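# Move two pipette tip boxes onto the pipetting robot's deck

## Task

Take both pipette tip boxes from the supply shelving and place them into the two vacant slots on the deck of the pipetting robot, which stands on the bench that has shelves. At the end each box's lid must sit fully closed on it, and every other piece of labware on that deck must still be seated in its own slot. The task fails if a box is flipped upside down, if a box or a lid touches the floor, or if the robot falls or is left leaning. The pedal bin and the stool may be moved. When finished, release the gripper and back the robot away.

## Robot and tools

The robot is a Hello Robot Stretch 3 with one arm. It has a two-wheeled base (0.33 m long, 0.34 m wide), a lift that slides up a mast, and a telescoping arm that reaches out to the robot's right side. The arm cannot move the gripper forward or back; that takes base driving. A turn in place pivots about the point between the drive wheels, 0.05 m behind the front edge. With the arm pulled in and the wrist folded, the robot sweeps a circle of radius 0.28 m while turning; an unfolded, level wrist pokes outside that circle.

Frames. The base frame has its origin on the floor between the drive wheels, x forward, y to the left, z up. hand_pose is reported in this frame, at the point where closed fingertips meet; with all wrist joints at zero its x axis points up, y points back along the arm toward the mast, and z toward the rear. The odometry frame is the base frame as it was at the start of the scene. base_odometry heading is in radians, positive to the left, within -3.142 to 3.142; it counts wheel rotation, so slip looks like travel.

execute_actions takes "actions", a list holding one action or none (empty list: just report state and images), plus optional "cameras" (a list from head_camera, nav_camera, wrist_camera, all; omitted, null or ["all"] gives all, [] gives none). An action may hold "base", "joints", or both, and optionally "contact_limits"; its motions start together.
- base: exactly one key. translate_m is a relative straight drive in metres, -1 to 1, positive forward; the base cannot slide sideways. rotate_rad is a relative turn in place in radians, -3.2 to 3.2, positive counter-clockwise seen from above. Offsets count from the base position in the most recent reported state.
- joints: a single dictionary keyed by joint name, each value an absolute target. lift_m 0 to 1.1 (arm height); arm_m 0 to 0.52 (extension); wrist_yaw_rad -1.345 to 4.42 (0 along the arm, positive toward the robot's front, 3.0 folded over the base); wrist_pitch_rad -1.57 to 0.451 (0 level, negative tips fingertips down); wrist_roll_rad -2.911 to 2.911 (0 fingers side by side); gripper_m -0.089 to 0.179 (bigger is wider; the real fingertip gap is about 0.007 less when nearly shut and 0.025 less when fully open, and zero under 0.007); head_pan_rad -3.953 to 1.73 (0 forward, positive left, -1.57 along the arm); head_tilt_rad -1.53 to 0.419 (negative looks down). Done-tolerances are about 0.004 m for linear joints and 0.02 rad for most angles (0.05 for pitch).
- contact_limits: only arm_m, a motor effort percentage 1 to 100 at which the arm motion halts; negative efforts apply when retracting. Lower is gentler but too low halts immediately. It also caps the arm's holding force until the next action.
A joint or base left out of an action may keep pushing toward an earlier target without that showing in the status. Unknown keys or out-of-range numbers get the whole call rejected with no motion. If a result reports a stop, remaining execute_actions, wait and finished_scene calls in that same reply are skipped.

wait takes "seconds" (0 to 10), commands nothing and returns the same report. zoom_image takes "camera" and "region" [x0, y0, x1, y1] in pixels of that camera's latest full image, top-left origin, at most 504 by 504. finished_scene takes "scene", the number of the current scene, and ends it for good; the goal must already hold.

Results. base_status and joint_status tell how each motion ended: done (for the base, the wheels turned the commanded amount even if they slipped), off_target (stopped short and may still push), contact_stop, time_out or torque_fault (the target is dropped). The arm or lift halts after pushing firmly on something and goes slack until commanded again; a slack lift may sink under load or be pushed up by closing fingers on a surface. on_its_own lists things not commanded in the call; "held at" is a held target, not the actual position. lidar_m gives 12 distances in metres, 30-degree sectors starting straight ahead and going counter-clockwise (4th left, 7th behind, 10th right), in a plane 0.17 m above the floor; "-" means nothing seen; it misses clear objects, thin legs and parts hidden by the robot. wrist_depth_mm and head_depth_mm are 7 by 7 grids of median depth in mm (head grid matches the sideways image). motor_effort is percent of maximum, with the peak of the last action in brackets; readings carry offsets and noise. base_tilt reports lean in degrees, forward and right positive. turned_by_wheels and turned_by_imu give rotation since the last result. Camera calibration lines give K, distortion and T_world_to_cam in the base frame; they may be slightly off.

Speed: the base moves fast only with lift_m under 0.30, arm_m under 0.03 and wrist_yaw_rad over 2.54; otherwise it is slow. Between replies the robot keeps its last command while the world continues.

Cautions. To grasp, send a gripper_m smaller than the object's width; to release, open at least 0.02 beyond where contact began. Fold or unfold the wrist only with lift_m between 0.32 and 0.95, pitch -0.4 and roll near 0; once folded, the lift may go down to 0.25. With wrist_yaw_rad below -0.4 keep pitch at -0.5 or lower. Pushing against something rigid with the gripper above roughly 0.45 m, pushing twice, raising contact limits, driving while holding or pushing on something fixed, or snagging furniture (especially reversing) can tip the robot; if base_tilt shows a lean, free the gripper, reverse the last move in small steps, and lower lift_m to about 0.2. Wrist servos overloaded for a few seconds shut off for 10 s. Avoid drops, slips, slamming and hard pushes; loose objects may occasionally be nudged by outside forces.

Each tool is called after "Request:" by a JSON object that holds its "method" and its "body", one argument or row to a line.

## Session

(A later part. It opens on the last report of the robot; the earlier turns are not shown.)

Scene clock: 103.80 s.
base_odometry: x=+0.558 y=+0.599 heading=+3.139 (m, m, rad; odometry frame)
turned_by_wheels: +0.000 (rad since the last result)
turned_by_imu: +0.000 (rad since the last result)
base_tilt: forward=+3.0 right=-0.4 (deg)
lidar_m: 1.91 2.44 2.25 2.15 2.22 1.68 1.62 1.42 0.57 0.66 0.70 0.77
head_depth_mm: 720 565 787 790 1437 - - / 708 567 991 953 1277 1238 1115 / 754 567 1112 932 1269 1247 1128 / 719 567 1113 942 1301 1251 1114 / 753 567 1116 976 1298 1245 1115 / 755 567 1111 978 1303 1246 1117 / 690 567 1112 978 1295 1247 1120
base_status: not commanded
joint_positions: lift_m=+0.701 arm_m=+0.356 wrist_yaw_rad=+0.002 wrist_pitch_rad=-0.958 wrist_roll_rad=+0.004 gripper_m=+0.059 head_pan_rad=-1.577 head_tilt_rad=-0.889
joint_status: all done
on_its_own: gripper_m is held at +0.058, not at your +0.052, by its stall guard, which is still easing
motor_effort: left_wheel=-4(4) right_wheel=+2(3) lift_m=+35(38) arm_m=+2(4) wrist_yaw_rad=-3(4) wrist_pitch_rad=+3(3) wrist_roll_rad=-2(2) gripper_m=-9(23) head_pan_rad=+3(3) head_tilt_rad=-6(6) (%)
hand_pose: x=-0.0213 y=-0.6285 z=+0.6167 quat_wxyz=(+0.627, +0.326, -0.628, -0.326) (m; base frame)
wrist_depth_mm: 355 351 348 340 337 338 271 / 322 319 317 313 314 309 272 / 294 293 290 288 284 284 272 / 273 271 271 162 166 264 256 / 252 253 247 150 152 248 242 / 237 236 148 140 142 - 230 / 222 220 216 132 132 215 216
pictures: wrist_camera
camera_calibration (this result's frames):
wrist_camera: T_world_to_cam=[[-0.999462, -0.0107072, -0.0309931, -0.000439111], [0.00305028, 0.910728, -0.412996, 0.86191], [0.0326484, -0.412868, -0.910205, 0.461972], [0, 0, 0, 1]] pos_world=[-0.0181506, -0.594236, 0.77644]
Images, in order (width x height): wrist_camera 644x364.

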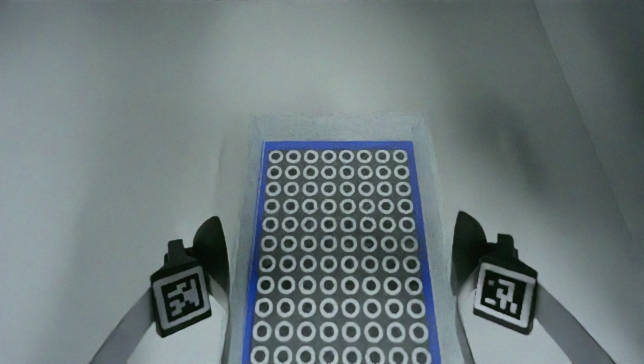

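Request:
{"method": "execute_actions", "body": {
  "actions": [
    {"joints":{"lift_m":0.689}}
  ],
  "cameras": []
}}

Request:
{"method": "execute_actions", "body": {
  "actions": [
    {"joints":{"gripper_m":0.16}}
  ],
  "cameras": []
}}

Request:
{"method": "execute_actions", "body": {
  "actions": [
    {"joints":{"arm_m":0.198}}
  ],
  "cameras": []
}}

Request:
{"method": "execute_actions", "body": {
  "actions": [
    {"joints":{"lift_m":0.455,"wrist_pitch_rad":0.07}}
  ],
  "cameras": ["wrist_camera"]
}}

Request:
{"method": "execute_actions", "body": {
  "actions": [
    {"joints":{"gripper_m":0.049}}
  ],
  "cameras": ["wrist_camera"]
}}

Request:
{"method": "execute_actions", "body": {
  "actions": [
    {"joints":{"lift_m":0.505}}
  ],
  "cameras": ["wrist_camera","head_camera"]
}}

Scene clock: 113.67 s.
base_odometry: x=+0.558 y=+0.599 heading=+3.139 (m, m, rad; odometry frame)
turned_by_wheels: +0.000 (rad since the last result)
turned_by_imu: +0.000 (rad since the last result)
base_tilt: forward=+2.8 right=-0.5 (deg)
lidar_m: 1.91 2.44 2.25 2.15 2.22 1.68 1.62 1.42 0.58 0.66 0.71 0.77
head_depth_mm: 720 566 788 790 1424 - - / 712 568 1034 - 1273 1246 1116 / 755 567 1107 913 1271 1248 1125 / 721 568 1111 932 1295 1246 1114 / 758 568 1108 979 1294 1246 1118 / 755 568 1111 978 1302 1253 1119 / 691 567 1115 977 1301 1245 1119
base_status: not commanded
joint_positions: lift_m=+0.690 arm_m=+0.356 wrist_yaw_rad=+0.002 wrist_pitch_rad=-0.965 wrist_roll_rad=+0.004 gripper_m=+0.059 head_pan_rad=-1.577 head_tilt_rad=-0.889
joint_status: all done
on_its_own: gripper_m is held at +0.058, not at your +0.052, by its stall guard, which is not easing now
motor_effort: left_wheel=-5(5) right_wheel=+4(4) lift_m=+8(33) arm_m=+3(3) wrist_yaw_rad=-4(3) wrist_pitch_rad=+5(6) wrist_roll_rad=-2(2) gripper_m=-19(19) head_pan_rad=+4(3) head_tilt_rad=-6(5) (%)
hand_pose: x=-0.0213 y=-0.6268 z=+0.6041 quat_wxyz=(+0.626, +0.328, -0.627, -0.328) (m; base frame)
wrist_depth_mm: 335 331 331 327 321 317 272 / 306 302 302 296 294 294 271 / 278 277 274 164 265 270 261 / 259 258 253 148 149 251 249 / 241 240 235 138 140 237 234 / 225 224 133 129 130 - 219 / 212 210 167 121 121 204 204
pictures: none
No camera images: the call's "cameras" was empty. Leave "cameras" out to get every camera's image.

Scene clock: 115.17 s.
base_odometry: x=+0.558 y=+0.599 heading=+3.139 (m, m, rad; odometry frame)
turned_by_wheels: +0.000 (rad since the last result)
turned_by_imu: +0.000 (rad since the last result)
base_tilt: forward=+3.0 right=-0.5 (deg)
lidar_m: 1.91 2.44 2.25 2.15 2.22 1.68 1.62 1.41 0.57 0.66 0.70 0.77
head_depth_mm: 719 566 789 792 1423 - - / 707 566 1033 - 1286 1245 1119 / 754 568 1108 920 1272 1244 1127 / 722 567 1112 931 1295 1251 1117 / 756 568 1108 977 1300 1254 1118 / 755 568 1109 977 1296 1247 1118 / 690 567 1113 977 1301 1253 1120
base_status: not commanded
joint_positions: lift_m=+0.690 arm_m=+0.356 wrist_yaw_rad=+0.002 wrist_pitch_rad=-0.961 wrist_roll_rad=+0.004 gripper_m=+0.160 head_pan_rad=-1.577 head_tilt_rad=-0.889
joint_status: all done
motor_effort: left_wheel=-4(4) right_wheel=+3(4) lift_m=+11(11) arm_m=+3(3) wrist_yaw_rad=-3(3) wrist_pitch_rad=+4(5) wrist_roll_rad=-2(2) gripper_m=+1(83) head_pan_rad=+3(3) head_tilt_rad=-6(6) (%)
hand_pose: x=-0.0213 y=-0.6278 z=+0.6044 quat_wxyz=(+0.626, +0.327, -0.628, -0.327) (m; base frame)
wrist_depth_mm: 337 333 327 324 323 318 270 / 306 302 300 298 297 293 271 / 281 278 276 165 267 270 259 / 258 257 251 147 149 251 249 / 239 243 234 137 139 235 233 / 227 - 216 129 129 218 220 / 212 208 204 121 121 206 202
pictures: none
No camera images: the call's "cameras" was empty. Leave "cameras" out to get every camera's image.

Scene clock: 117.57 s.
base_odometry: x=+0.558 y=+0.599 heading=+3.139 (m, m, rad; odometry frame)
turned_by_wheels: +0.000 (rad since the last result)
turned_by_imu: +0.000 (rad since the last result)
base_tilt: forward=+2.9 right=-0.4 (deg)
lidar_m: 1.91 2.44 2.25 2.15 2.21 1.68 1.62 1.42 0.57 0.66 0.71 0.77
head_depth_mm: 718 566 789 791 1408 - - / 710 567 1082 1025 1270 1236 1117 / 754 568 1108 1012 1297 1257 1127 / 721 568 1110 954 1293 1249 1117 / 756 568 1109 976 1304 1249 1117 / 757 568 1111 975 1303 1254 1114 / 689 567 1109 977 1300 1250 1119
base_status: not commanded
joint_positions: lift_m=+0.690 arm_m=+0.198 wrist_yaw_rad=+0.001 wrist_pitch_rad=-0.960 wrist_roll_rad=+0.004 gripper_m=+0.160 head_pan_rad=-1.577 head_tilt_rad=-0.889
joint_status: all done
motor_effort: left_wheel=-4(4) right_wheel=+3(3) lift_m=+11(12) arm_m=-5(6) wrist_yaw_rad=-2(3) wrist_pitch_rad=+4(4) wrist_roll_rad=-2(2) gripper_m=+1(1) head_pan_rad=+3(3) head_tilt_rad=-5(5) (%)
hand_pose: x=-0.0214 y=-0.4704 z=+0.6045 quat_wxyz=(+0.626, +0.326, -0.628, -0.327) (m; base frame)
wrist_depth_mm: 335 335 327 189 313 321 276 / 305 304 301 181 286 296 276 / 279 281 279 224 262 271 265 / 259 258 255 256 254 251 251 / 677 261 678 668 667 345 295 / 678 - 674 678 671 705 718 / 687 668 672 690 684 686 682
pictures: none
No camera images: the call's "cameras" was empty. Leave "cameras" out to get every camera's image.

Scene clock: 120.53 s.
base_odometry: x=+0.558 y=+0.599 heading=+3.139 (m, m, rad; odometry frame)
turned_by_wheels: +0.000 (rad since the last result)
turned_by_imu: +0.000 (rad since the last result)
base_tilt: forward=+2.8 right=-0.5 (deg)
lidar_m: 1.91 2.44 2.24 2.15 2.22 1.68 1.62 1.41 0.57 0.66 0.71 0.77
head_depth_mm: 719 566 787 789 1381 1259 1114 / 709 567 1080 977 1081 1258 - / 755 566 1108 933 893 1232 1124 / 723 567 1110 932 1297 1249 1118 / 758 567 1112 976 1301 1256 1117 / 755 567 1111 977 1303 1248 1115 / 690 569 1113 977 1301 1253 1118
base_status: not commanded
joint_positions: lift_m=+0.456 arm_m=+0.198 wrist_yaw_rad=+0.001 wrist_pitch_rad=+0.049 wrist_roll_rad=+0.004 gripper_m=+0.160 head_pan_rad=-1.577 head_tilt_rad=-0.889
joint_status: all done
motor_effort: left_wheel=-4(4) right_wheel=+3(3) lift_m=+12(14) arm_m=-4(5) wrist_yaw_rad=-2(3) wrist_pitch_rad=+7(7) wrist_roll_rad=-2(2) gripper_m=+1(0) head_pan_rad=+4(4) head_tilt_rad=-5(6) (%)
hand_pose: x=-0.0211 y=-0.6004 z=+0.5828 quat_wxyz=(+0.706, -0.017, -0.708, +0.018) (m; base frame)
wrist_depth_mm: 498 501 502 499 492 409 276 / 498 511 507 510 507 410 274 / 515 515 512 510 502 414 279 / 521 532 526 120 120 409 277 / 374 426 301 120 119 338 274 / 241 - 207 123 122 234 241 / 187 166 158 125 124 172 164
pictures: wrist_camera
camera_calibration (this result's frames):
wrist_camera: T_world_to_cam=[[-0.999422, -0.0327659, -0.00903346, -0.0269933], [0.00443397, 0.137819, -0.990447, 0.694849], [0.0336978, -0.989915, -0.137594, -0.353975], [0, 0, 0, 1]] pos_world=[-0.0181305, -0.447053, 0.639263]
Images, in order (width x height): wrist_camera 644x364.

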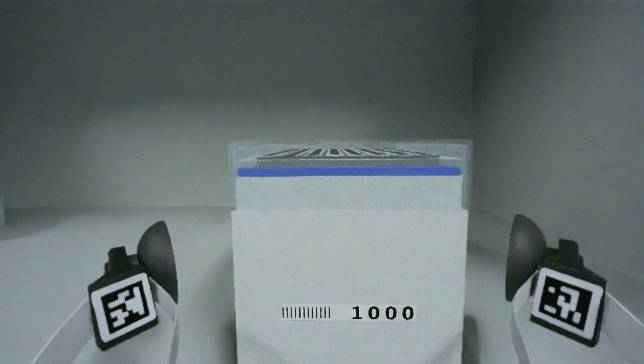

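Scene clock: 122.13 s.
base_odometry: x=+0.558 y=+0.599 heading=+3.139 (m, m, rad; odometry frame)
turned_by_wheels: +0.000 (rad since the last result)
turned_by_imu: +0.000 (rad since the last result)
base_tilt: forward=+2.9 right=-0.5 (deg)
lidar_m: 1.91 2.44 2.25 2.15 2.21 1.68 1.62 1.41 0.57 0.66 0.71 0.77
head_depth_mm: 720 566 789 791 1382 1251 1116 / 710 567 1082 974 1074 1256 - / 756 567 1109 935 891 1227 1130 / 722 567 1108 943 1300 1249 1122 / 757 567 1108 977 1300 1250 1121 / 755 567 1112 976 1303 1249 1118 / 691 568 1112 978 1296 1253 1118
base_status: not commanded
joint_positions: lift_m=+0.456 arm_m=+0.198 wrist_yaw_rad=-0.003 wrist_pitch_rad=+0.049 wrist_roll_rad=+0.004 gripper_m=+0.050 head_pan_rad=-1.577 head_tilt_rad=-0.889
joint_status: all done
motor_effort: left_wheel=-5(5) right_wheel=+3(3) lift_m=+12(12) arm_m=-4(5) wrist_yaw_rad=+3(3) wrist_pitch_rad=+7(7) wrist_roll_rad=-2(2) gripper_m=-18(92) head_pan_rad=+3(4) head_tilt_rad=-6(6) (%)
hand_pose: x=-0.0221 y=-0.6003 z=+0.5828 quat_wxyz=(+0.706, -0.018, -0.708, +0.016) (m; base frame)
wrist_depth_mm: 498 494 491 492 497 406 274 / 509 499 496 509 503 408 274 / 523 512 511 510 515 408 275 / 523 522 520 123 122 410 277 / 375 374 125 123 123 360 275 / 241 238 127 126 125 - 231 / 176 174 158 129 128 164 173
pictures: wrist_camera
camera_calibration (this result's frames):
wrist_camera: T_world_to_cam=[[-0.999542, -0.0288755, -0.00903424, -0.025659], [0.00497284, 0.137745, -0.990455, 0.694834], [0.0298443, -0.990047, -0.137538, -0.354092], [0, 0, 0, 1]] pos_world=[-0.0185349, -0.447018, 0.639269]
Images, in order (width x height): wrist_camera 644x364.

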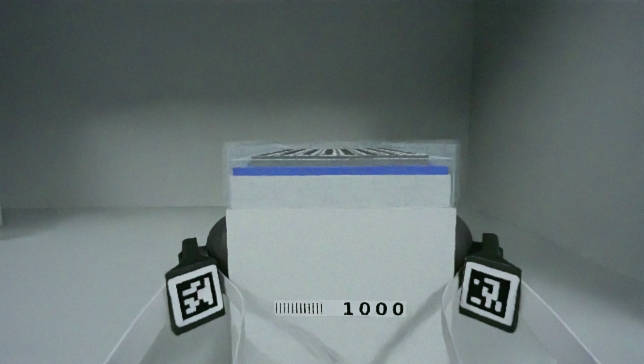

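Scene clock: 123.43 s.
base_odometry: x=+0.558 y=+0.599 heading=+3.139 (m, m, rad; odometry frame)
turned_by_wheels: +0.000 (rad since the last result)
turned_by_imu: +0.000 (rad since the last result)
base_tilt: forward=+2.9 right=-0.4 (deg)
lidar_m: 1.91 2.44 2.25 2.15 2.22 1.69 1.62 1.42 0.57 0.66 0.71 0.77
head_depth_mm: 719 566 790 790 1380 1257 1120 / 709 567 1084 974 1042 1258 - / 754 567 1108 910 - 1239 1125 / 720 567 1112 912 1299 1249 1119 / 755 568 1108 977 1302 1249 1118 / 756 568 1112 977 1302 1250 1116 / 691 568 1112 980 1298 1254 1118
base_status: not commanded
joint_positions: lift_m=+0.504 arm_m=+0.198 wrist_yaw_rad=-0.002 wrist_pitch_rad=+0.031 wrist_roll_rad=+0.004 gripper_m=+0.050 head_pan_rad=-1.577 head_tilt_rad=-0.889
joint_status: all done
motor_effort: left_wheel=-5(5) right_wheel=+3(3) lift_m=+36(40) arm_m=-4(4) wrist_yaw_rad=+2(2) wrist_pitch_rad=+13(13) wrist_roll_rad=-2(2) gripper_m=-18(19) head_pan_rad=+3(3) head_tilt_rad=-6(6) (%)
hand_pose: x=-0.0220 y=-0.6001 z=+0.6269 quat_wxyz=(+0.706, -0.011, -0.708, +0.010) (m; base frame)
wrist_depth_mm: 502 496 496 491 493 408 273 / 496 503 497 499 496 411 272 / 518 510 514 516 520 408 273 / 522 524 517 130 128 413 274 / 509 509 128 127 126 390 274 / 333 331 127 127 126 - 273 / 249 247 224 127 126 231 240
pictures: head_camera (sideways: a quarter turn clockwise sets it upright), wrist_camera
camera_calibration (this result's frames):
head_camera: T_world_to_cam=[[-0.00456701, 0.749193, -0.662336, 0.882217], [0.999989, 0.00314647, -0.00333614, -0.00565896], [-0.000415395, -0.662344, -0.749199, 0.934858], [0, 0, 0, 1]] pos_world=[0.0100763, -0.0417349, 1.2847]
wrist_camera: T_world_to_cam=[[-0.99953, -0.0291163, -0.00960361, -0.0249342], [0.00495183, 0.155813, -0.987774, 0.747654], [0.0302567, -0.987357, -0.155595, -0.334834], [0, 0, 0, 1]] pos_world=[-0.0184937, -0.447821, 0.686176]
Images, in order (width x height): head_camera 896x504, wrist_camera 644x364.

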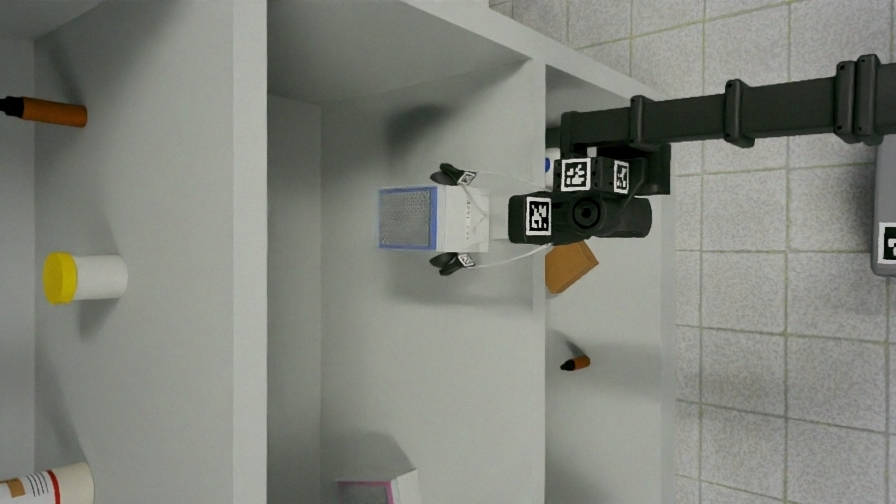

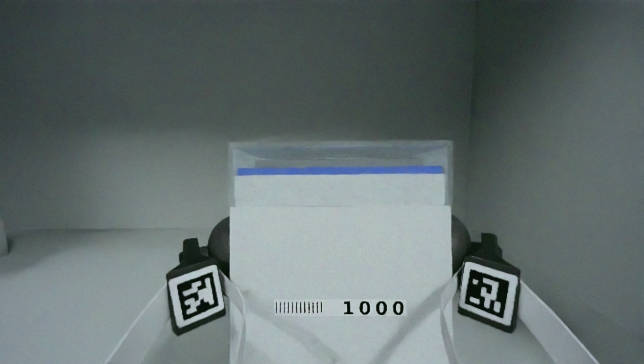

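Airborne with a small droop. Check for creep.

Request:
{"method": "execute_actions", "body": {
  "actions": [
    {"joints":{"wrist_pitch_rad":0.25}}
  ],
  "cameras": []
}}

Request:
{"method": "wait", "body": {
  "seconds": 8
}}

Scene clock: 126.80 s.
base_odometry: x=+0.558 y=+0.599 heading=+3.139 (m, m, rad; odometry frame)
turned_by_wheels: +0.000 (rad since the last result)
turned_by_imu: +0.000 (rad since the last result)
base_tilt: forward=+2.9 right=-0.6 (deg)
lidar_m: 1.91 2.44 2.25 2.14 2.22 1.68 1.62 1.41 0.57 0.66 0.71 0.77
head_depth_mm: 719 566 788 789 1381 1258 1119 / 708 566 1081 979 1045 1256 - / 757 568 1109 932 - 1240 1126 / 721 567 1109 911 1299 1246 1119 / 757 567 1111 977 1300 1246 1115 / 756 567 1107 979 1294 1250 1117 / 690 568 1113 981 1301 1251 1118
base_status: not commanded
joint_positions: lift_m=+0.504 arm_m=+0.198 wrist_yaw_rad=-0.002 wrist_pitch_rad=+0.206 wrist_roll_rad=+0.004 gripper_m=+0.050 head_pan_rad=-1.577 head_tilt_rad=-0.889
joint_status: all done
motor_effort: left_wheel=-4(4) right_wheel=+3(3) lift_m=+36(36) arm_m=-4(4) wrist_yaw_rad=+2(2) wrist_pitch_rad=+15(20) wrist_roll_rad=-2(2) gripper_m=-18(18) head_pan_rad=+4(3) head_tilt_rad=-6(6) (%)
hand_pose: x=-0.0219 y=-0.5989 z=+0.6720 quat_wxyz=(+0.702, -0.073, -0.704, +0.072) (m; base frame)
wrist_depth_mm: 501 500 508 505 510 408 274 / 525 541 536 537 526 409 274 / 527 528 535 535 522 411 273 / 529 529 522 130 128 413 276 / 536 527 128 127 126 387 274 / 524 525 128 127 127 - 275 / 381 374 329 127 126 350 262
pictures: none
No camera images: the call's "cameras" was empty. Leave "cameras" out to get every camera's image.

Scene clock: 134.80 s.
base_odometry: x=+0.558 y=+0.599 heading=+3.139 (m, m, rad; odometry frame)
turned_by_wheels: +0.000 (rad since the last result)
turned_by_imu: -0.001 (rad since the last result)
base_tilt: forward=+2.8 right=-0.4 (deg)
lidar_m: 1.91 2.44 2.25 2.15 2.22 1.68 1.62 1.42 0.57 0.66 0.71 0.77
head_depth_mm: 719 567 789 790 1380 1255 1116 / 709 566 1083 974 1043 1258 - / 756 566 1108 931 - 1233 1124 / 722 567 1109 911 1296 1252 1115 / 755 567 1110 978 1299 1245 1118 / 757 567 1110 974 1296 1248 1120 / 691 567 1114 978 1303 1245 1120
base_status: not commanded
joint_positions: lift_m=+0.504 arm_m=+0.198 wrist_yaw_rad=-0.002 wrist_pitch_rad=+0.206 wrist_roll_rad=+0.004 gripper_m=+0.050 head_pan_rad=-1.577 head_tilt_rad=-0.889
joint_status: all done
motor_effort: left_wheel=-4(4) right_wheel=+3(3) lift_m=+36(36) arm_m=-4(4) wrist_yaw_rad=+2(2) wrist_pitch_rad=+15(20) wrist_roll_rad=-2(2) gripper_m=-18(18) head_pan_rad=+3(3) head_tilt_rad=-6(6) (%)
hand_pose: x=-0.0219 y=-0.5989 z=+0.6720 quat_wxyz=(+0.702, -0.073, -0.704, +0.072) (m; base frame)
wrist_depth_mm: 496 503 509 497 513 414 275 / 539 544 538 540 526 408 274 / 532 532 531 531 528 415 273 / 536 536 517 130 128 410 276 / 537 526 128 127 126 385 275 / 525 520 128 127 126 - 278 / 382 380 332 127 125 353 263
wait: 8.00 s; at rest by 0.27 s
pictures: head_camera (sideways: a quarter turn clockwise sets it upright), nav_camera (sideways: a quarter turn counterclockwise sets it upright), wrist_camera
camera_calibration (this result's frames):
head_camera: T_world_to_cam=[[-0.00456701, 0.749193, -0.662336, 0.882217], [0.999989, 0.00314647, -0.00333614, -0.00565896], [-0.000415395, -0.662344, -0.749199, 0.934858], [0, 0, 0, 1]] pos_world=[0.0100763, -0.0417349, 1.2847]
nav_camera: T_world_to_cam=[[-0.0295243, -0.782659, 0.62175, -0.768862], [-0.999531, 0.0180577, -0.0247325, 0.087039], [0.00812978, -0.622189, -0.782825, 0.974381], [0, 0, 0, 1]] pos_world=[0.0563765, 0.00292003, 1.24296]
wrist_camera: T_world_to_cam=[[-0.999528, -0.0304613, -0.00400254, -0.0289978], [0.00457596, -0.0187779, -0.999813, 0.695474], [0.0303804, -0.99936, 0.0189084, -0.451176], [0, 0, 0, 1]] pos_world=[-0.0184596, -0.438711, 0.703759]
Images, in order (width x height): head_camera 896x504, nav_camera 672x504, wrist_camera 644x364.

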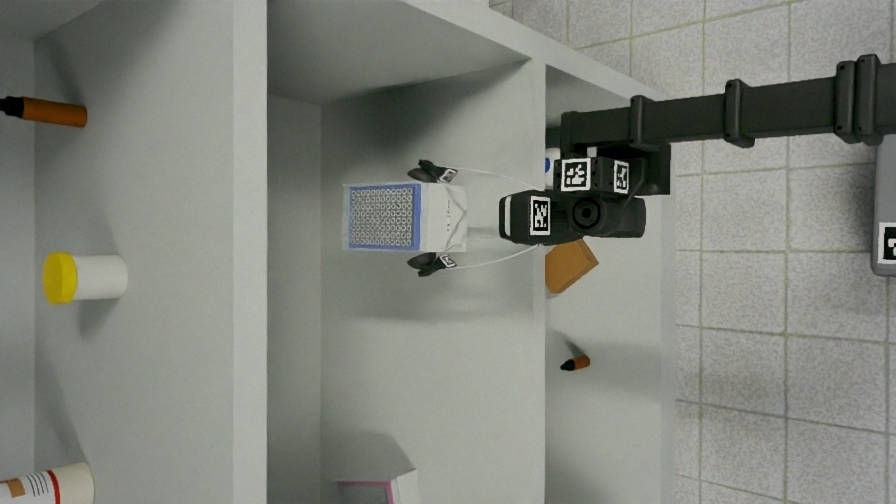

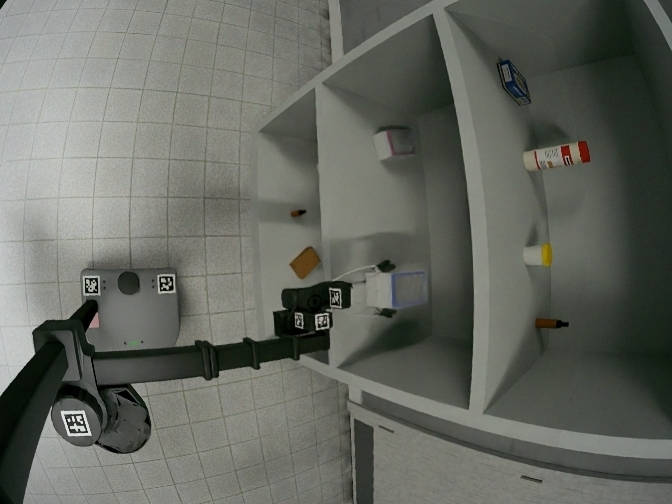

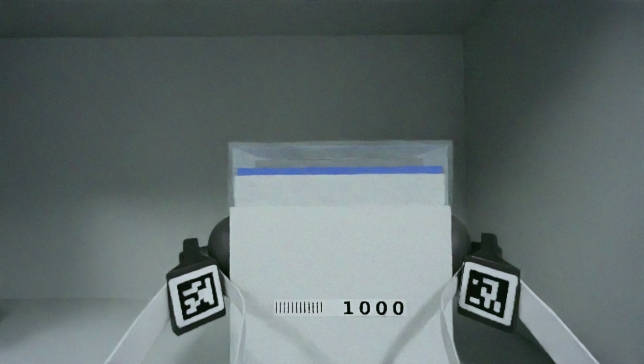

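Request:
{"method": "execute_actions", "body": {
  "actions": [
    {"joints":{"arm_m":0}}
  ],
  "cameras": []
}}

Request:
{"method": "execute_actions", "body": {
  "actions": [
    {"base":{"rotate_rad":0.59}}
  ],
  "cameras": []
}}

Request:
{"method": "execute_actions", "body": {
  "actions": [
    {"base":{"translate_m":1.0}}
  ],
  "cameras": []
}}

Request:
{"method": "execute_actions", "body": {
  "actions": [
    {"base":{"translate_m":0.6},"joints":{"lift_m":0.86,"head_tilt_rad":-0.55}}
  ],
  "cameras": []
}}

Request:
{"method": "execute_actions", "body": {
  "actions": [
    {"base":{"rotate_rad":1.0}}
  ]
}}

Scene clock: 140.50 s.
base_odometry: x=+0.558 y=+0.599 heading=+3.139 (m, m, rad; odometry frame)
turned_by_wheels: +0.000 (rad since the last result)
turned_by_imu: +0.000 (rad since the last result)
base_tilt: forward=+2.9 right=-0.7 (deg)
lidar_m: 1.91 2.44 2.24 2.15 2.21 1.68 1.62 1.42 0.57 0.66 0.70 0.77
head_depth_mm: 720 567 790 792 1376 1258 1116 / 709 568 1081 979 1079 1252 - / 755 568 1111 979 889 1252 - / 722 568 1111 981 891 1249 1116 / 756 567 1112 980 1298 1252 1120 / 756 568 1111 979 1299 1253 1119 / 691 568 1109 978 1298 1253 1119
base_status: not commanded
joint_positions: lift_m=+0.504 arm_m=+0.000 wrist_yaw_rad=-0.001 wrist_pitch_rad=+0.207 wrist_roll_rad=+0.004 gripper_m=+0.050 head_pan_rad=-1.577 head_tilt_rad=-0.889
joint_status: all done
motor_effort: left_wheel=-5(4) right_wheel=+3(3) lift_m=+35(36) arm_m=-4(5) wrist_yaw_rad=+0(2) wrist_pitch_rad=+14(15) wrist_roll_rad=-2(1) gripper_m=-17(20) head_pan_rad=+3(4) head_tilt_rad=-6(6) (%)
hand_pose: x=-0.0216 y=-0.4010 z=+0.6723 quat_wxyz=(+0.702, -0.073, -0.704, +0.073) (m; base frame)
wrist_depth_mm: 498 506 495 502 506 415 282 / 665 731 736 708 665 424 282 / 695 739 734 714 714 420 284 / 714 722 710 129 129 420 285 / 703 711 128 127 126 391 283 / 477 599 128 127 126 - 284 / 384 384 335 126 126 358 270
pictures: none
No camera images: the call's "cameras" was empty. Leave "cameras" out to get every camera's image.

Scene clock: 142.40 s.
base_odometry: x=+0.558 y=+0.599 heading=-2.555 (m, m, rad; odometry frame)
turned_by_wheels: +0.590 (rad since the last result)
turned_by_imu: +0.584 (rad since the last result)
base_tilt: forward=+3.0 right=-0.6 (deg)
lidar_m: 2.44 2.21 2.15 2.22 1.65 1.62 1.33 0.58 0.66 0.79 0.77 1.91
head_depth_mm: 686 566 1092 977 870 1193 1119 / 753 567 1139 975 1270 1215 - / 748 611 1108 975 793 1248 - / 739 635 1143 1001 1298 1259 1116 / 725 863 1028 1135 1381 1257 1120 / 681 779 950 1640 1439 1257 1122 / 1294 1640 1934 1678 1439 1260 1119
base_status: done
joint_positions: lift_m=+0.504 arm_m=+0.000 wrist_yaw_rad=-0.001 wrist_pitch_rad=+0.207 wrist_roll_rad=+0.004 gripper_m=+0.050 head_pan_rad=-1.577 head_tilt_rad=-0.889
joint_status: not commanded
motor_effort: left_wheel=-4(10) right_wheel=+3(6) lift_m=+36(36) arm_m=-5(5) wrist_yaw_rad=+0(0) wrist_pitch_rad=+14(14) wrist_roll_rad=-2(2) gripper_m=-17(18) head_pan_rad=+4(3) head_tilt_rad=-6(6) (%)
hand_pose: x=-0.0216 y=-0.4010 z=+0.6723 quat_wxyz=(+0.702, -0.073, -0.704, +0.073) (m; base frame)
wrist_depth_mm: - - 496 496 499 503 509 / - - 586 717 726 647 592 / - - 579 823 741 666 585 / - - 516 130 129 653 586 / - - 129 127 126 636 589 / - - 128 127 126 - 555 / - - 443 126 126 354 390
pictures: none
No camera images: the call's "cameras" was empty. Leave "cameras" out to get every camera's image.

Scene clock: 153.47 s.
base_odometry: x=-0.275 y=+0.045 heading=-2.555 (m, m, rad; odometry frame)
turned_by_wheels: +0.000 (rad since the last result)
turned_by_imu: -0.005 (rad since the last result)
base_tilt: forward=+3.0 right=-0.5 (deg)
lidar_m: 1.45 2.29 1.62 1.70 2.40 2.45 1.52 1.07 1.06 1.59 1.15 1.14
head_depth_mm: 1370 1550 1778 1682 1442 1258 1117 / 1450 1658 1880 1681 1435 1254 - / 1545 1775 1963 1684 1023 1254 - / 1650 1924 2012 1682 1357 1261 1119 / 1773 2103 2019 1673 1445 1257 1117 / 1911 2290 2018 1685 1439 1255 1116 / 2021 2249 2027 1681 1437 1259 1122
base_status: done
joint_positions: lift_m=+0.504 arm_m=+0.000 wrist_yaw_rad=-0.001 wrist_pitch_rad=+0.207 wrist_roll_rad=+0.004 gripper_m=+0.050 head_pan_rad=-1.577 head_tilt_rad=-0.889
joint_status: not commanded
motor_effort: left_wheel=-5(7) right_wheel=+3(6) lift_m=+36(36) arm_m=-5(5) wrist_yaw_rad=+0(0) wrist_pitch_rad=+14(14) wrist_roll_rad=-2(2) gripper_m=-18(19) head_pan_rad=+4(3) head_tilt_rad=-5(6) (%)
hand_pose: x=-0.0216 y=-0.4010 z=+0.6723 quat_wxyz=(+0.702, -0.073, -0.704, +0.073) (m; base frame)
wrist_depth_mm: - - - - - - - / - - - - - - - / - - - - - - - / - - - 130 129 - - / - - 128 127 126 - - / - - 128 127 125 - - / - - - 127 126 - 943
pictures: none
No camera images: the call's "cameras" was empty. Leave "cameras" out to get every camera's image.

Scene clock: 160.43 s.
base_odometry: x=-0.774 y=-0.287 heading=-2.555 (m, m, rad; odometry frame)
turned_by_wheels: +0.000 (rad since the last result)
turned_by_imu: -0.003 (rad since the last result)
base_tilt: forward=+2.9 right=-0.4 (deg)
lidar_m: 0.86 0.86 1.88 1.42 1.92 2.96 2.11 1.55 1.84 0.94 0.77 1.22
head_depth_mm: 1581 1697 1850 2026 1904 1526 1347 / 1666 1812 1971 2165 1839 1518 1334 / 1775 1941 2119 434 422 - - / 1883 2071 2253 465 424 1467 1235 / 1782 1941 1938 1096 1861 1480 1266 / 1579 1693 1107 852 1888 1517 1237 / 1422 1509 1101 773 1073 1430 1235
base_status: done
joint_positions: lift_m=+0.859 arm_m=+0.000 wrist_yaw_rad=-0.001 wrist_pitch_rad=+0.208 wrist_roll_rad=+0.004 gripper_m=+0.050 head_pan_rad=-1.577 head_tilt_rad=-0.557
joint_status: all done
motor_effort: left_wheel=-4(5) right_wheel=+2(6) lift_m=+36(34) arm_m=-5(4) wrist_yaw_rad=+0(0) wrist_pitch_rad=+14(14) wrist_roll_rad=-2(2) gripper_m=-18(17) head_pan_rad=+3(3) head_tilt_rad=+3(23) (%)
hand_pose: x=-0.0216 y=-0.4009 z=+1.0275 quat_wxyz=(+0.702, -0.073, -0.704, +0.073) (m; base frame)
wrist_depth_mm: 949 - - - - - - / 812 - - - - - - / 951 - - - - - - / 967 - - 129 129 - - / 924 - 128 127 126 - - / 507 511 128 127 126 - - / 353 419 508 127 126 - -
pictures: none
No camera images: the call's "cameras" was empty. Leave "cameras" out to get every camera's image.

Scene clock: 162.97 s.
base_odometry: x=-0.774 y=-0.287 heading=-1.555 (m, m, rad; odometry frame)
turned_by_wheels: +1.000 (rad since the last result)
turned_by_imu: +0.990 (rad since the last result)
base_tilt: forward=+2.9 right=-0.5 (deg)
lidar_m: 1.91 1.42 1.82 2.96 2.11 1.54 1.84 0.94 0.77 0.80 1.27 0.86
head_depth_mm: 747 1168 1047 723 976 1439 1332 / 1108 1185 1041 721 1052 1481 1327 / 1114 1184 1039 435 422 - - / 1113 1190 854 465 423 1615 1240 / 1117 1208 856 696 1630 1515 1266 / 1115 1209 1030 715 1629 1516 1262 / 1123 1228 1103 709 1643 1513 1265
base_status: done
joint_positions: lift_m=+0.859 arm_m=+0.000 wrist_yaw_rad=-0.001 wrist_pitch_rad=+0.208 wrist_roll_rad=+0.004 gripper_m=+0.050 head_pan_rad=-1.577 head_tilt_rad=-0.556
joint_status: not commanded
motor_effort: left_wheel=-5(9) right_wheel=+3(5) lift_m=+36(36) arm_m=-5(5) wrist_yaw_rad=+0(1) wrist_pitch_rad=+14(14) wrist_roll_rad=-2(2) gripper_m=-18(18) head_pan_rad=+3(3) head_tilt_rad=+3(3) (%)
hand_pose: x=-0.0216 y=-0.4009 z=+1.0275 quat_wxyz=(+0.702, -0.073, -0.704, +0.073) (m; base frame)
wrist_depth_mm: 629 665 655 657 642 - - / 612 690 676 826 807 816 846 / 619 - - - - - - / 628 - 661 130 129 - - / 607 - 128 128 126 - - / 416 474 128 127 126 - 499 / 327 327 305 127 126 303 335
pictures: head_camera (sideways: a quarter turn clockwise sets it upright), nav_camera (sideways: a quarter turn counterclockwise sets it upright), wrist_camera
camera_calibration (this result's frames):
head_camera: T_world_to_cam=[[-0.00608983, 0.492059, -0.870541, 1.15362], [0.99998, 0.00159333, -0.00609472, -0.00206548], [-0.0016119, -0.870561, -0.492059, 0.600367], [0, 0, 0, 1]] pos_world=[0.0100585, -0.0449893, 1.29968]
nav_camera: T_world_to_cam=[[-0.0280671, -0.536927, 0.843162, -1.05744], [-0.999583, 0.00929095, -0.0273575, 0.0904681], [0.0068552, -0.843578, -0.536963, 0.654591], [0, 0, 0, 1]] pos_world=[0.0562636, -0.0164119, 1.24556]
wrist_camera: T_world_to_cam=[[-0.999483, -0.0319027, -0.00394034, -0.0218179], [0.00460776, -0.0208743, -0.999771, 1.05377], [0.0318132, -0.999273, 0.0210105, -0.262125], [0, 0, 0, 1]] pos_world=[-0.0183231, -0.240634, 1.05895]
Images, in order (width x height): head_camera 896x504, nav_camera 672x504, wrist_camera 644x364.

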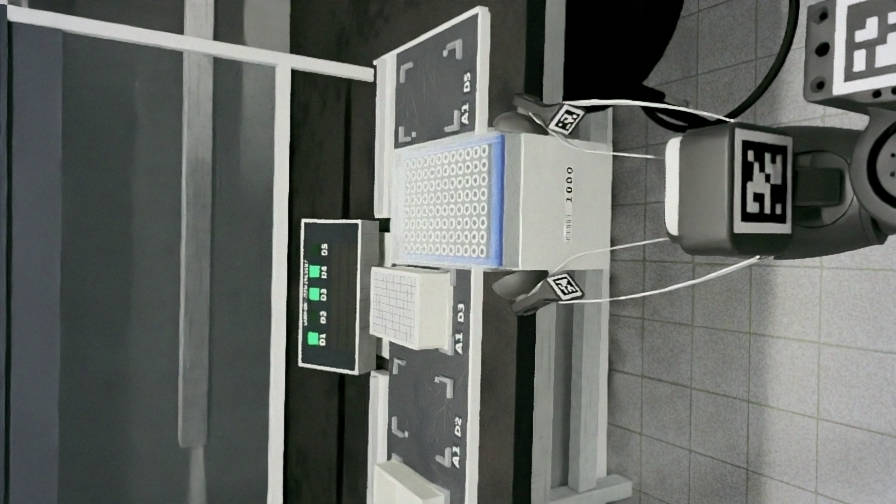

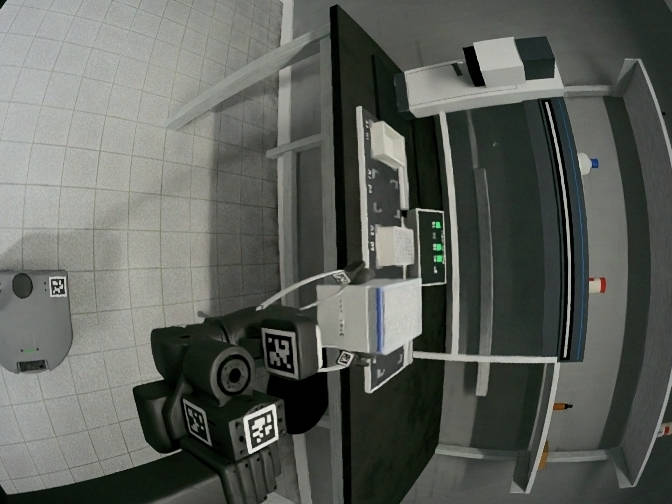

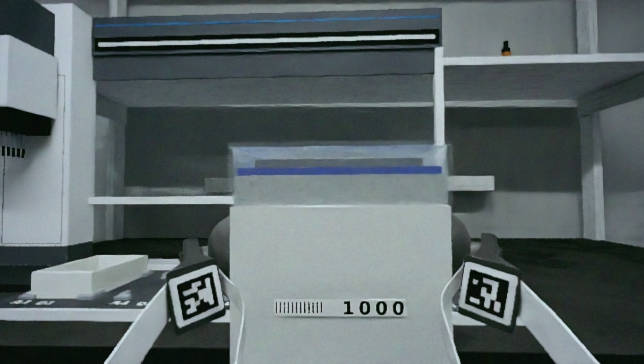

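Request:
{"method": "execute_actions", "body": {
  "actions": [
    {"base":{"translate_m":0.225},"joints":{"arm_m":0.12}}
  ],
  "cameras": []
}}

Request:
{"method": "execute_actions", "body": {
  "actions": [
    {"joints":{"arm_m":0.28,"wrist_pitch_rad":0.2,"lift_m":0.85}}
  ]
}}

Scene clock: 170.73 s.
base_odometry: x=-0.771 y=-0.512 heading=-1.555 (m, m, rad; odometry frame)
turned_by_wheels: +0.000 (rad since the last result)
turned_by_imu: -0.002 (rad since the last result)
base_tilt: forward=+2.9 right=-0.5 (deg)
lidar_m: 1.69 1.22 1.51 2.96 2.95 1.75 2.06 0.92 0.88 1.22 0.71 1.76
head_depth_mm: 1107 1180 981 720 661 - 1214 / 1107 1180 852 688 632 - 1210 / 1109 1179 851 510 - - 1239 / 1112 1184 1039 521 1639 1519 1269 / 1111 1219 1033 698 1634 1514 1268 / 1112 1227 966 716 1632 1520 1261 / 709 771 841 738 1707 1517 1266
base_status: done
joint_positions: lift_m=+0.859 arm_m=+0.120 wrist_yaw_rad=-0.001 wrist_pitch_rad=+0.208 wrist_roll_rad=+0.004 gripper_m=+0.050 head_pan_rad=-1.577 head_tilt_rad=-0.556
joint_status: all done
motor_effort: left_wheel=-5(6) right_wheel=+3(7) lift_m=+36(36) arm_m=+3(5) wrist_yaw_rad=+0(0) wrist_pitch_rad=+14(14) wrist_roll_rad=-2(2) gripper_m=-19(19) head_pan_rad=+3(3) head_tilt_rad=+2(2) (%)
hand_pose: x=-0.0215 y=-0.5204 z=+1.0275 quat_wxyz=(+0.702, -0.073, -0.704, +0.073) (m; base frame)
wrist_depth_mm: 405 504 540 530 545 529 532 / 399 494 836 811 819 829 757 / - 497 979 970 949 962 940 / 991 500 538 130 129 932 914 / 950 487 128 127 126 940 941 / 488 472 128 127 126 - 436 / 326 294 262 127 126 274 305
pictures: none
No camera images: the call's "cameras" was empty. Leave "cameras" out to get every camera's image.

Scene clock: 173.17 s.
base_odometry: x=-0.771 y=-0.512 heading=-1.555 (m, m, rad; odometry frame)
turned_by_wheels: +0.000 (rad since the last result)
turned_by_imu: +0.000 (rad since the last result)
base_tilt: forward=+3.0 right=-0.5 (deg)
lidar_m: 1.69 1.22 1.51 2.96 2.95 1.75 2.06 0.92 0.88 1.22 0.71 1.76
head_depth_mm: 1105 1181 979 740 - - 1270 / 1105 1183 852 707 1718 1524 1263 / 1110 1181 853 - 1715 1514 1267 / 1107 1200 971 684 1633 1516 1265 / 1110 1220 1035 697 1630 1512 1259 / 1113 1218 967 714 1626 1509 1265 / 708 769 843 736 1714 1509 1261
base_status: not commanded
joint_positions: lift_m=+0.851 arm_m=+0.280 wrist_yaw_rad=-0.001 wrist_pitch_rad=+0.160 wrist_roll_rad=+0.004 gripper_m=+0.050 head_pan_rad=-1.577 head_tilt_rad=-0.556
joint_status: all done
motor_effort: left_wheel=-4(5) right_wheel=+3(2) lift_m=+13(32) arm_m=+3(4) wrist_yaw_rad=+0(0) wrist_pitch_rad=+13(13) wrist_roll_rad=-2(2) gripper_m=-18(19) head_pan_rad=+4(4) head_tilt_rad=+2(3) (%)
hand_pose: x=-0.0215 y=-0.6815 z=+1.0064 quat_wxyz=(+0.704, -0.056, -0.706, +0.056) (m; base frame)
wrist_depth_mm: 332 664 667 663 666 661 673 / 331 800 792 799 773 784 770 / 329 794 802 779 799 775 784 / 332 734 375 129 129 737 779 / 330 754 128 127 126 324 705 / 332 355 128 127 126 - 288 / 205 217 194 126 126 166 156
pictures: head_camera (sideways: a quarter turn clockwise sets it upright), nav_camera (sideways: a quarter turn counterclockwise sets it upright), wrist_camera
camera_calibration (this result's frames):
head_camera: T_world_to_cam=[[-0.00609018, 0.49203, -0.870557, 1.15364], [0.99998, 0.00159348, -0.00609497, -0.00206516], [-0.00161169, -0.870577, -0.492029, 0.600329], [0, 0, 0, 1]] pos_world=[0.0100585, -0.0449893, 1.29968]
nav_camera: T_world_to_cam=[[-0.0280667, -0.536899, 0.84318, -1.05747], [-0.999583, 0.00928968, -0.0273576, 0.0904682], [0.0068554, -0.843596, -0.536935, 0.654554], [0, 0, 0, 1]] pos_world=[0.0562636, -0.0164137, 1.24556]
wrist_camera: T_world_to_cam=[[-0.99948, -0.0317691, -0.00549084, -0.0291774], [0.00463571, 0.0269282, -0.999627, 1.05923], [0.0319051, -0.999132, -0.0267669, -0.49386], [0, 0, 0, 1]] pos_world=[-0.0183158, -0.522881, 1.04546]
Images, in order (width x height): head_camera 896x504, nav_camera 672x504, wrist_camera 644x364.

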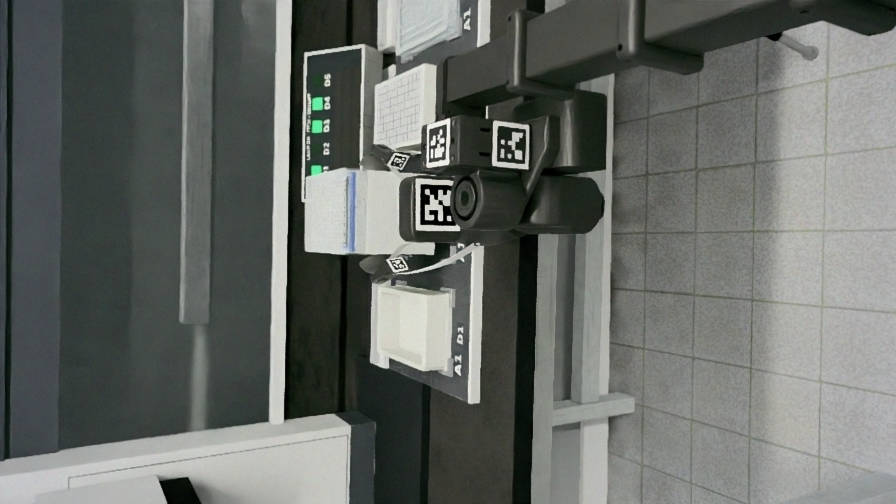

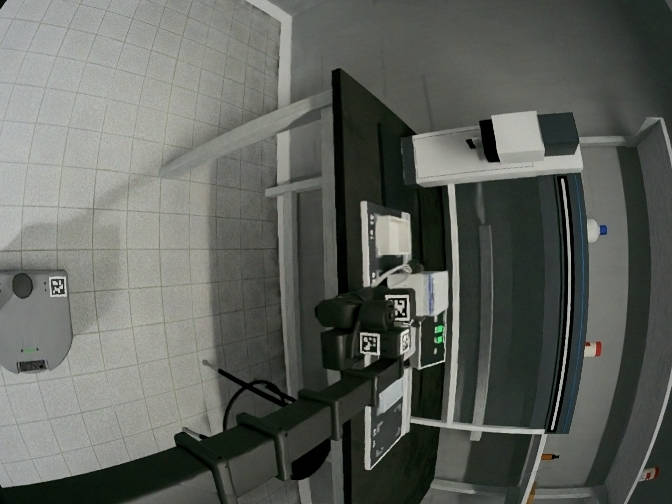

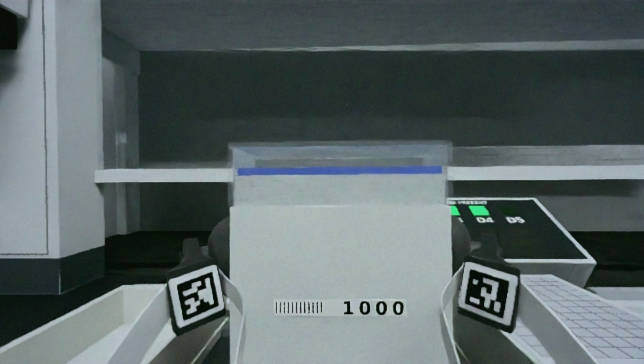

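Request:
{"method": "execute_actions", "body": {
  "actions": [
    {"joints":{"wrist_pitch_rad":0.13,"head_tilt_rad":-0.5}}
  ]
}}

Request:
{"method": "zoom_image", "body": {
  "camera": "head_camera",
  "region": [320,100,560,340]
}}

Scene clock: 176.97 s.
base_odometry: x=-0.771 y=-0.512 heading=-1.555 (m, m, rad; odometry frame)
turned_by_wheels: +0.000 (rad since the last result)
turned_by_imu: +0.000 (rad since the last result)
base_tilt: forward=+3.0 right=-0.5 (deg)
lidar_m: 1.69 1.22 1.51 2.96 2.96 1.74 2.06 0.92 0.88 1.22 0.71 1.76
head_depth_mm: 723 1180 1208 793 - - 1264 / 725 1180 874 743 - 1588 1311 / 729 1186 878 670 - 1581 1309 / 731 1195 1195 677 688 1583 1308 / 733 1210 1188 774 693 1571 1304 / 736 1212 1188 787 695 1578 1301 / 707 743 828 782 698 1579 1299
base_status: not commanded
joint_positions: lift_m=+0.850 arm_m=+0.280 wrist_yaw_rad=-0.001 wrist_pitch_rad=+0.100 wrist_roll_rad=+0.004 gripper_m=+0.050 head_pan_rad=-1.577 head_tilt_rad=-0.507
joint_status: all done
motor_effort: left_wheel=-4(5) right_wheel=+3(3) lift_m=+13(13) arm_m=+3(3) wrist_yaw_rad=+0(0) wrist_pitch_rad=+10(14) wrist_roll_rad=-2(2) gripper_m=-19(19) head_pan_rad=+4(3) head_tilt_rad=+3(10) (%)
hand_pose: x=-0.0216 y=-0.6821 z=+0.9909 quat_wxyz=(+0.705, -0.035, -0.707, +0.035) (m; base frame)
wrist_depth_mm: 328 731 774 775 775 753 756 / 330 795 794 773 763 768 768 / 332 779 819 728 714 717 697 / 333 806 800 129 128 346 791 / 333 533 127 127 126 293 446 / 292 256 127 127 126 - 174 / 186 176 181 126 126 166 129
pictures: head_camera (sideways: a quarter turn clockwise sets it upright), nav_camera (sideways: a quarter turn counterclockwise sets it upright), wrist_camera
camera_calibration (this result's frames):
head_camera: T_world_to_cam=[[-0.00634158, 0.448874, -0.893573, 1.18366], [0.999978, 0.00128538, -0.00645104, -0.00160118], [-0.00174712, -0.893594, -0.448872, 0.544174], [0, 0, 0, 1]] pos_world=[0.0100582, -0.0450421, 1.30194]
nav_camera: T_world_to_cam=[[-0.0278229, -0.495027, 0.868432, -1.0904], [-0.99959, 0.00794904, -0.0274938, 0.0906473], [0.00670699, -0.868841, -0.495046, 0.600053], [0, 0, 0, 1]] pos_world=[0.0562476, -0.0191471, 1.24648]
wrist_camera: T_world_to_cam=[[-0.999484, -0.0312991, -0.00715714, -0.0273232], [0.00440403, 0.0871615, -0.996184, 1.0814], [0.0318035, -0.995702, -0.0869788, -0.432848], [0, 0, 0, 1]] pos_world=[-0.0183055, -0.526099, 1.03943]
Images, in order (width x height): head_camera 896x504, nav_camera 672x504, wrist_camera 644x364.

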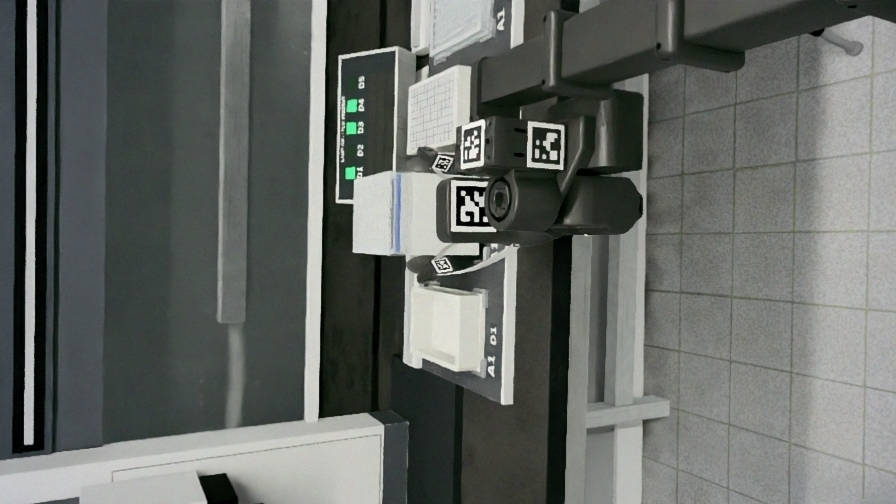

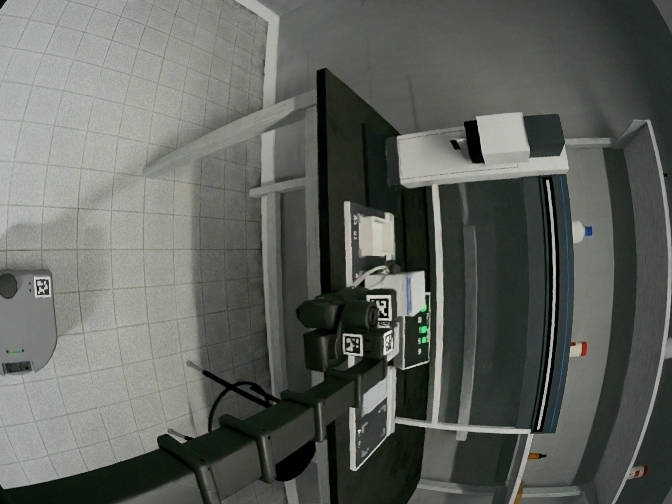

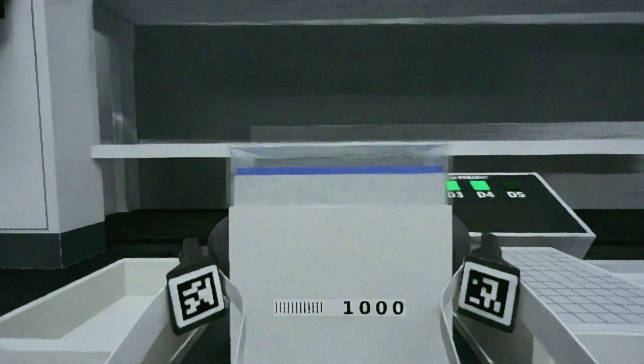

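Region (320, 100, 560, 340) of head_camera's 896x504 image, scaled by 2.100, with more detail than that image has.

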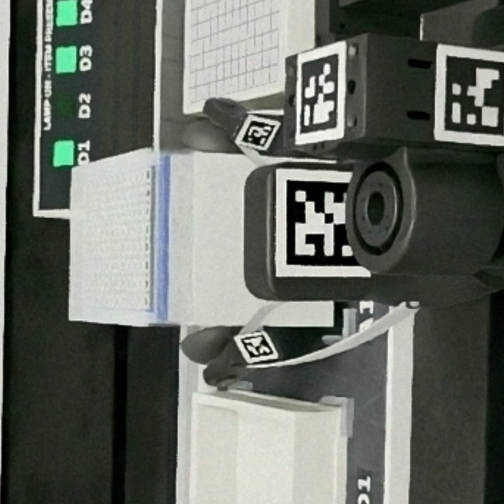

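Request:
{"method": "execute_actions", "body": {
  "actions": [
    {"joints":{"arm_m":0.286},"contact_limits":{"arm_m":12}}
  ],
  "cameras": []
}}

Request:
{"method": "execute_actions", "body": {
  "actions": [
    {"joints":{"lift_m":0.84}}
  ],
  "cameras": ["head_camera"]
}}

Request:
{"method": "zoom_image", "body": {
  "camera": "head_camera",
  "region": [320,100,560,340]
}}

Scene clock: 180.03 s.
base_odometry: x=-0.771 y=-0.512 heading=-1.555 (m, m, rad; odometry frame)
turned_by_wheels: +0.000 (rad since the last result)
turned_by_imu: +0.000 (rad since the last result)
base_tilt: forward=+3.0 right=-0.5 (deg)
lidar_m: 1.69 1.22 1.51 2.96 2.96 1.75 2.06 0.92 0.88 1.22 0.71 1.76
head_depth_mm: 722 1183 1208 792 - - 1272 / 726 1184 876 742 - 1586 1304 / 729 1188 878 676 - 1584 1303 / 730 1193 1195 682 690 1579 1306 / 736 1213 1193 777 691 1575 1302 / 736 1214 1189 784 695 1583 1300 / 708 743 827 783 698 1581 1302
base_status: not commanded
joint_positions: lift_m=+0.850 arm_m=+0.286 wrist_yaw_rad=-0.001 wrist_pitch_rad=+0.100 wrist_roll_rad=+0.004 gripper_m=+0.050 head_pan_rad=-1.577 head_tilt_rad=-0.507
joint_status: all done
motor_effort: left_wheel=-5(4) right_wheel=+3(3) lift_m=+13(13) arm_m=+3(4) wrist_yaw_rad=+0(0) wrist_pitch_rad=+10(10) wrist_roll_rad=-2(2) gripper_m=-19(19) head_pan_rad=+3(4) head_tilt_rad=+3(3) (%)
contact_limits: arm_m 12 (drawing in: default 31, maximum 50; extending or still: default 41, maximum 67)
hand_pose: x=-0.0216 y=-0.6881 z=+0.9908 quat_wxyz=(+0.705, -0.035, -0.707, +0.035) (m; base frame)
wrist_depth_mm: 326 726 768 766 768 754 756 / 324 773 791 783 787 793 758 / 329 803 786 702 716 697 693 / 329 809 800 129 128 343 777 / 332 530 128 127 126 288 407 / 290 247 128 127 126 - 174 / 187 177 182 127 126 166 128
pictures: none
No camera images: the call's "cameras" was empty. Leave "cameras" out to get every camera's image.

Scene clock: 180.77 s.
base_odometry: x=-0.771 y=-0.512 heading=-1.555 (m, m, rad; odometry frame)
turned_by_wheels: +0.000 (rad since the last result)
turned_by_imu: +0.000 (rad since the last result)
base_tilt: forward=+3.0 right=-0.5 (deg)
lidar_m: 1.69 1.22 1.51 2.96 2.95 1.74 2.06 0.92 0.88 1.22 0.71 1.76
head_depth_mm: 725 1181 1206 795 668 - 1270 / 725 1186 1210 743 - 1584 1305 / 728 1188 878 675 - 1588 1305 / 732 1194 1201 681 688 1581 1301 / 735 1210 1193 777 692 1579 1301 / 736 1215 1195 786 695 1580 1302 / 707 743 826 785 699 1578 1302
base_status: not commanded
joint_positions: lift_m=+0.841 arm_m=+0.286 wrist_yaw_rad=-0.001 wrist_pitch_rad=+0.121 wrist_roll_rad=+0.002 gripper_m=+0.050 head_pan_rad=-1.577 head_tilt_rad=-0.507
joint_status: all done
motor_effort: left_wheel=-5(5) right_wheel=+3(3) lift_m=+11(15) arm_m=+3(3) wrist_yaw_rad=+0(0) wrist_pitch_rad=+3(10) wrist_roll_rad=-1(2) gripper_m=-18(17) head_pan_rad=+2(3) head_tilt_rad=+3(3) (%)
hand_pose: x=-0.0216 y=-0.6880 z=+0.9865 quat_wxyz=(+0.705, -0.043, -0.706, +0.042) (m; base frame)
wrist_depth_mm: 326 719 738 773 774 747 755 / 323 788 781 791 787 778 773 / 326 785 795 737 735 711 701 / 330 784 805 128 127 349 791 / 332 548 127 127 125 288 411 / 253 245 128 127 126 - 165 / 138 170 176 127 126 164 121
pictures: head_camera (sideways: a quarter turn clockwise sets it upright)
camera_calibration (this result's frames):
head_camera: T_world_to_cam=[[-0.00634254, 0.448709, -0.893655, 1.18377], [0.999978, 0.00128419, -0.00645235, -0.00159948], [-0.00174761, -0.893677, -0.448708, 0.54396], [0, 0, 0, 1]] pos_world=[0.0100582, -0.0450421, 1.30195]
Images, in order (width x height): head_camera 896x504.

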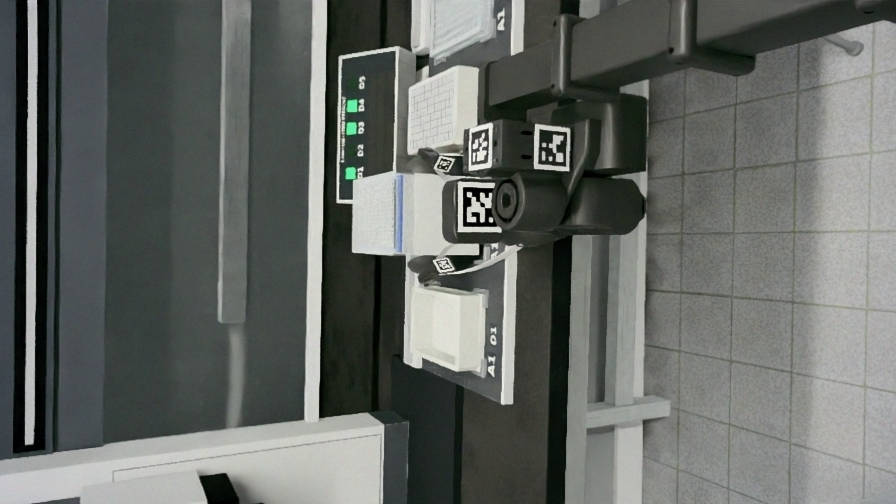

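Region (320, 100, 560, 340) of head_camera's 896x504 image, scaled by 2.100, with more detail than that image has.

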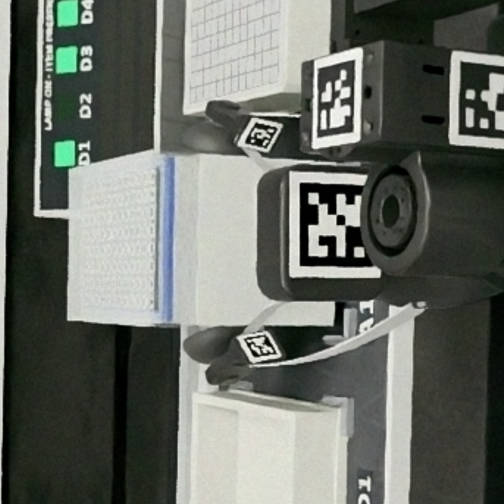

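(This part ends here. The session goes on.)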